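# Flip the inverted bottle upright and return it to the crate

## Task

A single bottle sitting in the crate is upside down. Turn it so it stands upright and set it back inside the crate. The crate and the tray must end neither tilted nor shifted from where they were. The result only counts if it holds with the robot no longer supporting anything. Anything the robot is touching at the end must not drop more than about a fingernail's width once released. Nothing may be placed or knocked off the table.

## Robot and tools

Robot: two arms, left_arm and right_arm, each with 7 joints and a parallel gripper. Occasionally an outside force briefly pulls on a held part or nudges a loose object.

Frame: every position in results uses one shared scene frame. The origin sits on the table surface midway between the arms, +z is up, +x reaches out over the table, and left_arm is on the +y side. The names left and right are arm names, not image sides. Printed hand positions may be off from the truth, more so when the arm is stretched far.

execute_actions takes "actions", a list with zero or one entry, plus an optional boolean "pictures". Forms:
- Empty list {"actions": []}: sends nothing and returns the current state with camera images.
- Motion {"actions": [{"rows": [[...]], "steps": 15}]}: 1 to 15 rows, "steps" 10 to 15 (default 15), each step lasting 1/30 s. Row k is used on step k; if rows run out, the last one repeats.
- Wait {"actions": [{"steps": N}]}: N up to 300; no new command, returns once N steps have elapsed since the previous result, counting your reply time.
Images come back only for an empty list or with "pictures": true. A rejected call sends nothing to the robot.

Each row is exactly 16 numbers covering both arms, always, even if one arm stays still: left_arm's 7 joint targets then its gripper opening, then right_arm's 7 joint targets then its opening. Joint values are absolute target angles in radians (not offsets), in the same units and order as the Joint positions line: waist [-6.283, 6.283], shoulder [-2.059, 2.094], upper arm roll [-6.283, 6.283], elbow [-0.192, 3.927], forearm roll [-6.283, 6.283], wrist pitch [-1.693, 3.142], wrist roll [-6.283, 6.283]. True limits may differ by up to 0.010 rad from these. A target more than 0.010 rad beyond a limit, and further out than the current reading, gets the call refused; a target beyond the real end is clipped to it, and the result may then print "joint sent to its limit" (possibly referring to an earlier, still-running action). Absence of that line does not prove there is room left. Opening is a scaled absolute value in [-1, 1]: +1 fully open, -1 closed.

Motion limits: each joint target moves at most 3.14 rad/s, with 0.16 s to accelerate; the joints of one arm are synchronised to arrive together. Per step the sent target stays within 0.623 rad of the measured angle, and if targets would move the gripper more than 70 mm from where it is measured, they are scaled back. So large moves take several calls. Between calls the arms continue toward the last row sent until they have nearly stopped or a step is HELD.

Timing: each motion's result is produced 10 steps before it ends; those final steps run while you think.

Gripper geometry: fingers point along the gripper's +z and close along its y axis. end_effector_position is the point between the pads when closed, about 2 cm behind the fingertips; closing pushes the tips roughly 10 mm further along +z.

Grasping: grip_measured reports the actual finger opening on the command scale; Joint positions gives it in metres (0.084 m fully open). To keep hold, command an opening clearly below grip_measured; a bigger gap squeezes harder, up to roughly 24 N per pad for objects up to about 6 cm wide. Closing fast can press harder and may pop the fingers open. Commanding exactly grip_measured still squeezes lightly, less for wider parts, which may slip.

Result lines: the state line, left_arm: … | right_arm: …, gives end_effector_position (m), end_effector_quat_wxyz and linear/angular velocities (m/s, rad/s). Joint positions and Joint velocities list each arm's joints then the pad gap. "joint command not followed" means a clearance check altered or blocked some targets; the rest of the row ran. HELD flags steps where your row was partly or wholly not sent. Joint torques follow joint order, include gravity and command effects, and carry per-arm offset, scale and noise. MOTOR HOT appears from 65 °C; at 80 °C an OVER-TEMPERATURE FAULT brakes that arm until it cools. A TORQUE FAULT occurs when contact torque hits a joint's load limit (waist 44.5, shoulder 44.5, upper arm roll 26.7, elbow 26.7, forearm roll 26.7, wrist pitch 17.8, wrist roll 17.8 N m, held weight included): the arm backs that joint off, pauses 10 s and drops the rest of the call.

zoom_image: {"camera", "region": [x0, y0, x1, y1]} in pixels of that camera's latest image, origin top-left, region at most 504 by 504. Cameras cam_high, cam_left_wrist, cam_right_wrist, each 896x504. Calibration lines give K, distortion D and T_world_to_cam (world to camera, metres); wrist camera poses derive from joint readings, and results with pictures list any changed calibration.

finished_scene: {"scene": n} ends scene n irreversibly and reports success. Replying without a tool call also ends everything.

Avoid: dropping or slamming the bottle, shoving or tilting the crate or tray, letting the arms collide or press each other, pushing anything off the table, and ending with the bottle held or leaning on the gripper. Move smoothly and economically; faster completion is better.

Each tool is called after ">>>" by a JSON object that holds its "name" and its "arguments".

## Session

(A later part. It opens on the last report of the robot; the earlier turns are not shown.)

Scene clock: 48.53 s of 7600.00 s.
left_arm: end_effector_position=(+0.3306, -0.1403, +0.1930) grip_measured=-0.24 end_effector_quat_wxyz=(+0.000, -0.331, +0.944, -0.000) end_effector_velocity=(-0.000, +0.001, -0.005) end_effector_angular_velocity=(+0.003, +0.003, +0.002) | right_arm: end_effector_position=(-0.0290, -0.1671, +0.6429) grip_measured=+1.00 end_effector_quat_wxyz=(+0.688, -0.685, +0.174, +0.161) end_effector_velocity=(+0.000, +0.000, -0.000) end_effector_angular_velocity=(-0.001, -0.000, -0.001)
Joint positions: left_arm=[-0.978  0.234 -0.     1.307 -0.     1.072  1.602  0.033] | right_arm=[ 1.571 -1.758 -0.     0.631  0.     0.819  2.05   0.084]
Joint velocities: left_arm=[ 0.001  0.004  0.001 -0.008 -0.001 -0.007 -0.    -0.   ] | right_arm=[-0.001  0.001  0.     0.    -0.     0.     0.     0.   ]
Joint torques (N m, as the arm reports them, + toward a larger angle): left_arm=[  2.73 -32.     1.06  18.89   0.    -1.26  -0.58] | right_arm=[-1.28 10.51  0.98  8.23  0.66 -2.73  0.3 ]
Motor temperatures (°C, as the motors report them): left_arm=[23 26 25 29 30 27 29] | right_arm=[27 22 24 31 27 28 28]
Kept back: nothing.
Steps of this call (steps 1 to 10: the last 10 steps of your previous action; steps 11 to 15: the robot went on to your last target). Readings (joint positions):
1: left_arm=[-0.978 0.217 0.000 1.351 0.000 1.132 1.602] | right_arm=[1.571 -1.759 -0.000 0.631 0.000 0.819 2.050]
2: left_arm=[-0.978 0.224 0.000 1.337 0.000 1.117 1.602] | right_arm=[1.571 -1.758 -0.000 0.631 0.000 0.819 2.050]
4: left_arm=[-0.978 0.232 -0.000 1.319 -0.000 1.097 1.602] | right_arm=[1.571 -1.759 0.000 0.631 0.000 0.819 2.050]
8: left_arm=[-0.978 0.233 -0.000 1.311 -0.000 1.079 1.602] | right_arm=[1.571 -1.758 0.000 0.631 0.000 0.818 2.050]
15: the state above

>>> {"name": "execute_actions", "arguments": {"actions": [{"rows":[[-0.978,0.2604,0,1.2665,0,1.0061,1.602,-1,1.5708,-1.7585,0,0.6308,0,0.8185,2.05,1]],"steps":15}]}}

>>> {"name": "execute_actions", "arguments": {"actions": [{"steps":15}], "pictures": true}}

Scene clock: 49.30 s of 7600.00 s.
left_arm: end_effector_position=(+0.3304, -0.1406, +0.1813) grip_measured=-0.24 end_effector_quat_wxyz=(-0.000, -0.330, +0.944, -0.000) end_effector_velocity=(-0.019, +0.008, -0.143) end_effector_angular_velocity=(+0.059, +0.059, -0.012) | right_arm: end_effector_position=(-0.0290, -0.1671, +0.6429) grip_measured=+1.00 end_effector_quat_wxyz=(+0.688, -0.685, +0.174, +0.161) end_effector_velocity=(-0.000, +0.000, -0.000) end_effector_angular_velocity=(-0.000, +0.000, +0.001)
Joint positions: left_arm=[-0.978  0.245 -0.001  1.288 -0.     1.042  1.602  0.033] | right_arm=[ 1.571 -1.758  0.     0.631 -0.     0.819  2.05   0.084]
Joint velocities: left_arm=[-0.005  0.146 -0.01  -0.207 -0.004 -0.27  -0.001  0.001] | right_arm=[ 0.001  0.    -0.    -0.     0.     0.     0.    -0.   ]
Joint torques (N m, as the arm reports them, + toward a larger angle): left_arm=[  3.7  -30.58   2.28  19.58   0.39  -1.93  -0.71] | right_arm=[-1.17 10.19  1.28  7.42  0.71 -2.73  0.35]
Motor temperatures (°C, as the motors report them): left_arm=[23 26 25 29 30 27 29] | right_arm=[27 22 24 31 27 28 28]
Steps of this call (steps 1 to 15: the robot went on to your last target; steps 16 to 18: nothing new was sent; steps 19 to 23: the first 5 steps of this action). Readings (joint positions):
19: left_arm=[-0.978 0.234 -0.000 1.306 -0.000 1.072 1.602] | right_arm=[1.571 -1.758 -0.000 0.631 -0.000 0.819 2.050]
20: left_arm=[-0.978 0.235 -0.000 1.305 -0.000 1.069 1.602] | right_arm=[1.571 -1.758 0.000 0.631 -0.000 0.818 2.050]
22: left_arm=[-0.978 0.241 -0.000 1.295 -0.000 1.051 1.602] | right_arm=[1.571 -1.758 -0.000 0.631 -0.000 0.818 2.050]
23: the state above

Scene clock: 49.80 s of 7600.00 s.
left_arm: end_effector_position=(+0.3297, -0.1417, +0.1689) grip_measured=-0.24 end_effector_quat_wxyz=(-0.000, -0.330, +0.944, -0.002) end_effector_velocity=(+0.005, +0.006, -0.011) end_effector_angular_velocity=(+0.012, +0.005, +0.009) | right_arm: end_effector_position=(-0.0290, -0.1671, +0.6429) grip_measured=+1.00 end_effector_quat_wxyz=(+0.688, -0.685, +0.174, +0.161) end_effector_velocity=(+0.000, +0.000, -0.000) end_effector_angular_velocity=(-0.000, +0.000, -0.001)
Joint positions: left_arm=[-0.979  0.258 -0.002  1.268 -0.001  1.007  1.602  0.034] | right_arm=[ 1.571 -1.758 -0.     0.631  0.     0.818  2.05   0.084]
Joint velocities: left_arm=[ 0.004  0.017  0.008 -0.006  0.002 -0.011  0.002 -0.002] | right_arm=[-0.001  0.    -0.     0.     0.     0.    -0.     0.   ]
Joint torques (N m, as the arm reports them, + toward a larger angle): left_arm=[  8.73 -15.42   9.04  12.87   1.94  -4.11  -0.37] | right_arm=[-1.29 10.02  1.17  7.89  0.51 -2.54  0.3 ]
Motor temperatures (°C, as the motors report them): left_arm=[23 26 25 29 30 27 29] | right_arm=[27 22 24 31 27 28 28]
Kept back: nothing.
Steps of this call (steps 1 to 10: the last 10 steps of your previous action; steps 11 to 15: the robot went on to your last target). Readings (joint positions):
1: left_arm=[-0.978 0.250 -0.001 1.282 -0.001 1.033 1.602] | right_arm=[1.571 -1.758 0.000 0.631 0.000 0.819 2.050]
2: left_arm=[-0.979 0.252 -0.002 1.279 -0.001 1.027 1.602] | right_arm=[1.571 -1.759 0.000 0.631 -0.000 0.818 2.050]
4: left_arm=[-0.980 0.253 -0.003 1.274 -0.001 1.019 1.602] | right_arm=[1.571 -1.759 0.000 0.631 -0.000 0.818 2.050]
8: left_arm=[-0.980 0.255 -0.004 1.270 -0.001 1.012 1.602] | right_arm=[1.571 -1.759 0.000 0.631 -0.000 0.818 2.050]
15: the state above
camera_calibration (this result's frames):
cam_left_wrist: T_world_to_cam=[[-0.618311, 0.785933, -0.000122329, 0.343286], [0.785923, 0.618303, -0.00519156, -0.101918], [-0.00400458, -0.00330614, -0.999987, 0.301734], [0, 0, 0, 1]] pos_world=[0.293566, -0.205786, 0.301243]
cam_right_wrist: T_world_to_cam=[[-0.464944, -0.00195485, -0.885338, 0.59074], [-0.885338, -0.000790029, 0.464946, -0.258838], [-0.00160834, 0.999998, -0.00136338, 0.297848], [0, 0, 0, 1]] pos_world=[0.0459809, -0.296897, 0.643757]

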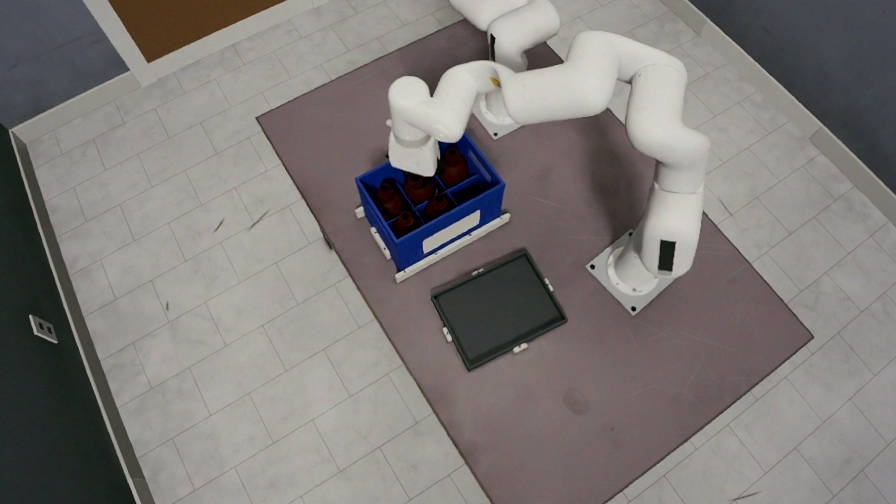

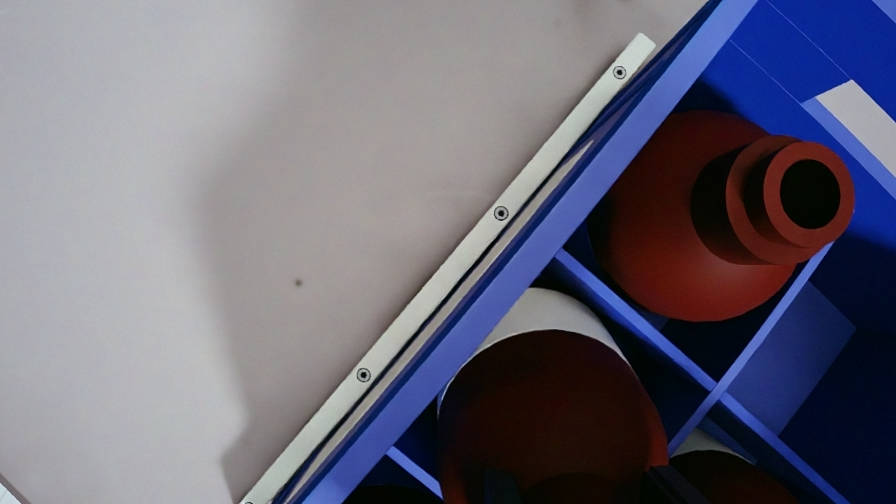

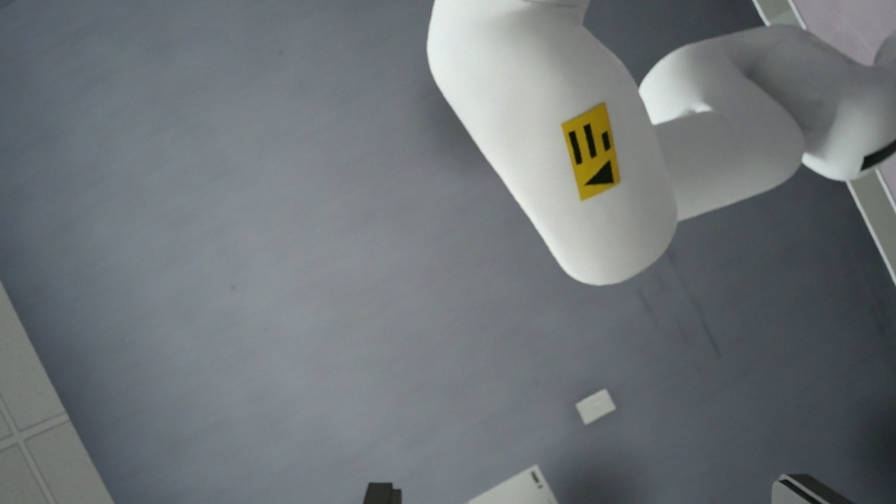

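The shoulder torque dropped sharply, which suggests the bottle is now resting on something. I can't tell yet whether that is the crate floor or a divider or the rim. I'll release, back straight up, and check visually before I call this done.

>>> {"name": "execute_actions", "arguments": {"actions": [{"rows":[[-0.978,0.258,0,1.268,0,1.007,1.602,1,1.5708,-1.7585,0,0.6308,0,0.8185,2.05,1]],"steps":15}]}}

>>> {"name": "execute_actions", "arguments": {"actions": [{"rows":[[-0.978,0.1865,0,1.5598,0,1.3733,1.602,1,1.5708,-1.7585,0,0.6308,0,0.8185,2.05,1]],"steps":15}]}}

>>> {"name": "execute_actions", "arguments": {"actions": [{"steps":30}], "pictures": true}}

Scene clock: 51.23 s of 7600.00 s.
left_arm: end_effector_position=(+0.3365, -0.1330, +0.1631) grip_measured=+0.27 end_effector_quat_wxyz=(+0.001, -0.337, +0.941, +0.004) end_effector_velocity=(+0.023, +0.026, -0.004) end_effector_angular_velocity=(+0.019, +0.006, +0.065) | right_arm: end_effector_position=(-0.0290, -0.1671, +0.6429) grip_measured=+1.00 end_effector_quat_wxyz=(+0.688, -0.685, +0.174, +0.161) end_effector_velocity=(+0.000, +0.000, +0.000) end_effector_angular_velocity=(+0.000, +0.000, -0.000)
Joint positions: left_arm=[-0.973  0.265  0.011  1.262  0.003  1.005  1.602  0.056] | right_arm=[ 1.571 -1.758 -0.     0.631  0.     0.818  2.05   0.084]
Joint velocities: left_arm=[ 0.028  0.004  0.037 -0.004 -0.002  0.011 -0.001  0.181] | right_arm=[-0.  0. -0.  0. -0. -0.  0.  0.]
Joint torques (N m, as the arm reports them, + toward a larger angle): left_arm=[ -0.01 -34.32  -3.04  19.07  -0.09  -1.26  -0.68] | right_arm=[-1.43 10.25  1.11  7.87  0.46 -2.64  0.17]
Motor temperatures (°C, as the motors report them): left_arm=[23 26 25 29 30 27 29] | right_arm=[27 22 24 31 27 28 28]
Steps of this call (steps 1 to 15: the robot went on to your last target; steps 16 to 38: nothing new was sent; steps 39 to 43: the first 5 steps of this action). Readings (joint positions):
39: left_arm=[-0.978 0.261 -0.000 1.266 -0.000 1.006 1.602] | right_arm=[1.571 -1.759 0.000 0.631 0.000 0.819 2.050]
40: left_arm=[-0.978 0.261 0.000 1.266 0.001 1.005 1.602] | right_arm=[1.571 -1.758 -0.000 0.631 -0.000 0.819 2.050]
42: left_arm=[-0.974 0.265 0.008 1.263 0.003 1.004 1.602] | right_arm=[1.571 -1.758 0.000 0.631 -0.000 0.819 2.050]
43: the state above

Scene clock: 51.73 s of 7600.00 s.
left_arm: end_effector_position=(+0.3320, -0.1409, +0.1884) grip_measured=+1.00 end_effector_quat_wxyz=(-0.001, -0.331, +0.944, +0.004) end_effector_velocity=(+0.038, -0.046, +0.354) end_effector_angular_velocity=(-0.057, -0.047, -0.001) | right_arm: end_effector_position=(-0.0290, -0.1671, +0.6429) grip_measured=+1.00 end_effector_quat_wxyz=(+0.688, -0.685, +0.174, +0.161) end_effector_velocity=(-0.000, -0.000, +0.000) end_effector_angular_velocity=(+0.000, -0.000, -0.000)
Joint positions: left_arm=[-0.978  0.249  0.     1.317  0.     1.076  1.602  0.084] | right_arm=[ 1.571 -1.758  0.     0.631  0.     0.819  2.05   0.084]
Joint velocities: left_arm=[-0.    -0.195 -0.001  0.766 -0.001  0.887 -0.     0.   ] | right_arm=[-0. -0.  0.  0. -0.  0. -0. -0.]
Joint torques (N m, as the arm reports them, + toward a larger angle): left_arm=[  2.7  -39.12   0.51  22.47  -0.16  -1.25  -0.73] | right_arm=[-0.99 10.17  1.32  7.94  0.46 -2.66  0.11]
Motor temperatures (°C, as the motors report them): left_arm=[23 26 25 29 30 27 29] | right_arm=[27 22 24 31 27 28 28]
Steps of this call (steps 1 to 10: the last 10 steps of your previous action; steps 11 to 15: the first 5 steps of this action). Readings (joint positions):
11: left_arm=[-0.977 0.259 0.001 1.268 0.000 1.007 1.602] | right_arm=[1.571 -1.758 -0.000 0.631 0.000 0.819 2.050]
12: left_arm=[-0.977 0.258 0.001 1.270 0.000 1.010 1.602] | right_arm=[1.571 -1.758 0.000 0.631 0.000 0.818 2.050]
14: left_arm=[-0.978 0.255 0.001 1.293 0.000 1.047 1.602] | right_arm=[1.571 -1.758 -0.000 0.631 -0.000 0.819 2.050]
15: the state above

Scene clock: 52.73 s of 7600.00 s.
left_arm: end_effector_position=(+0.3307, -0.1401, +0.3023) grip_measured=+1.00 end_effector_quat_wxyz=(-0.000, -0.331, +0.944, +0.000) end_effector_velocity=(+0.000, +0.000, +0.001) end_effector_angular_velocity=(-0.001, -0.001, +0.000) | right_arm: end_effector_position=(-0.0290, -0.1671, +0.6429) grip_measured=+1.00 end_effector_quat_wxyz=(+0.688, -0.685, +0.174, +0.161) end_effector_velocity=(-0.000, +0.000, -0.000) end_effector_angular_velocity=(-0.001, +0.000, +0.001)
Joint positions: left_arm=[-0.978  0.187  0.     1.56   0.     1.373  1.602  0.084] | right_arm=[ 1.571 -1.758 -0.     0.631 -0.     0.819  2.05   0.084]
Joint velocities: left_arm=[ 0.    -0.001  0.     0.001  0.     0.001 -0.    -0.   ] | right_arm=[ 0.001  0.001  0.    -0.     0.     0.     0.     0.   ]
Joint torques (N m, as the arm reports them, + toward a larger angle): left_arm=[  2.84 -29.33   0.56  17.78   0.18  -0.91  -0.63] | right_arm=[-0.78  9.92  1.18  7.83  0.36 -2.76  0.16]
Motor temperatures (°C, as the motors report them): left_arm=[23 26 25 29 30 27 29] | right_arm=[27 22 24 31 27 28 28]
Kept back: nothing.
Steps of this call (steps 1 to 10: the last 10 steps of your previous action; steps 11 to 30: the robot went on to your last target). Readings (joint positions):
1: left_arm=[-0.978 0.242 0.000 1.343 0.000 1.105 1.602] | right_arm=[1.571 -1.758 0.000 0.631 -0.000 0.819 2.050]
2: left_arm=[-0.978 0.234 0.000 1.370 0.000 1.134 1.602] | right_arm=[1.571 -1.758 0.000 0.631 0.000 0.819 2.050]
4: left_arm=[-0.978 0.221 0.000 1.417 0.000 1.189 1.602] | right_arm=[1.571 -1.758 -0.000 0.631 -0.000 0.819 2.050]
8: left_arm=[-0.978 0.201 0.000 1.499 0.000 1.296 1.602] | right_arm=[1.571 -1.759 0.000 0.631 0.000 0.818 2.050]
30: the state above
All arms were judged still, so your last target was given up. Only a new action makes them travel on or press farther. Fingers that are still opening or closing keep moving.
camera_calibration (this result's frames):
cam_left_wrist: T_world_to_cam=[[-0.62016, 0.78447, 0.00301546, 0.342128], [0.784459, 0.620167, -0.00413588, -0.102558], [-0.00511456, -0.000199403, -0.999987, 0.435926], [0, 0, 0, 1]] pos_world=[0.294857, -0.204699, 0.434464]
cam_right_wrist: T_world_to_cam=[[-0.464944, -0.00195486, -0.885338, 0.59074], [-0.885338, -0.000789931, 0.464946, -0.258838], [-0.00160826, 0.999998, -0.00136344, 0.297848], [0, 0, 0, 1]] pos_world=[0.0459808, -0.296897, 0.643757]

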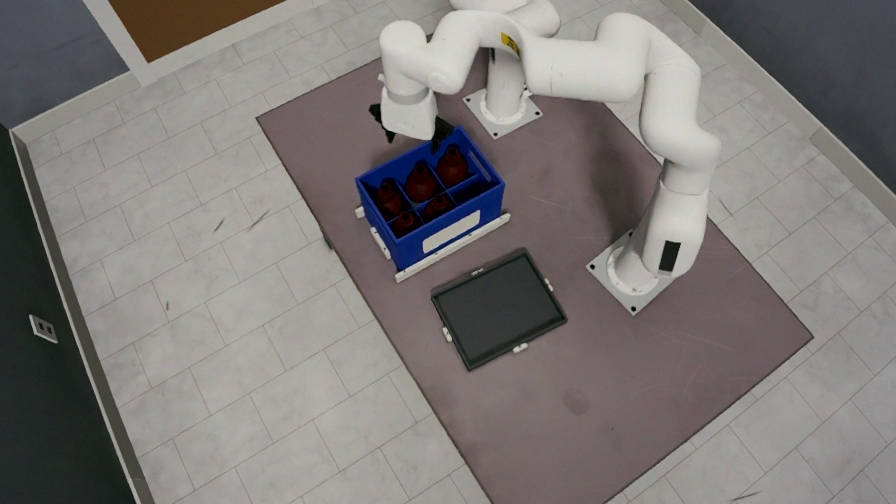

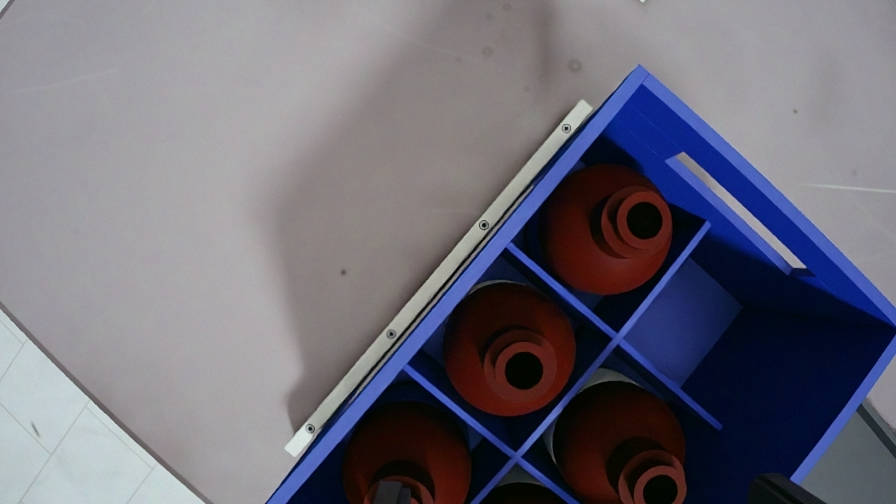

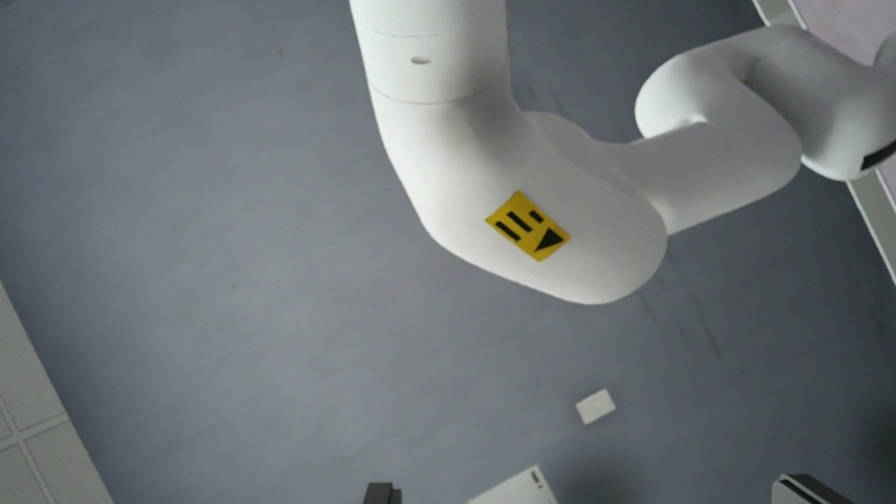

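The bottle now stands upright in its cell at the same height as its neighbours. Both grippers are clear of it, and the crate and tray look as they did at the start. Ending scene 1.

>>> {"name": "finished_scene", "arguments": {"scene": 1}}

The scene is finished: the task was done.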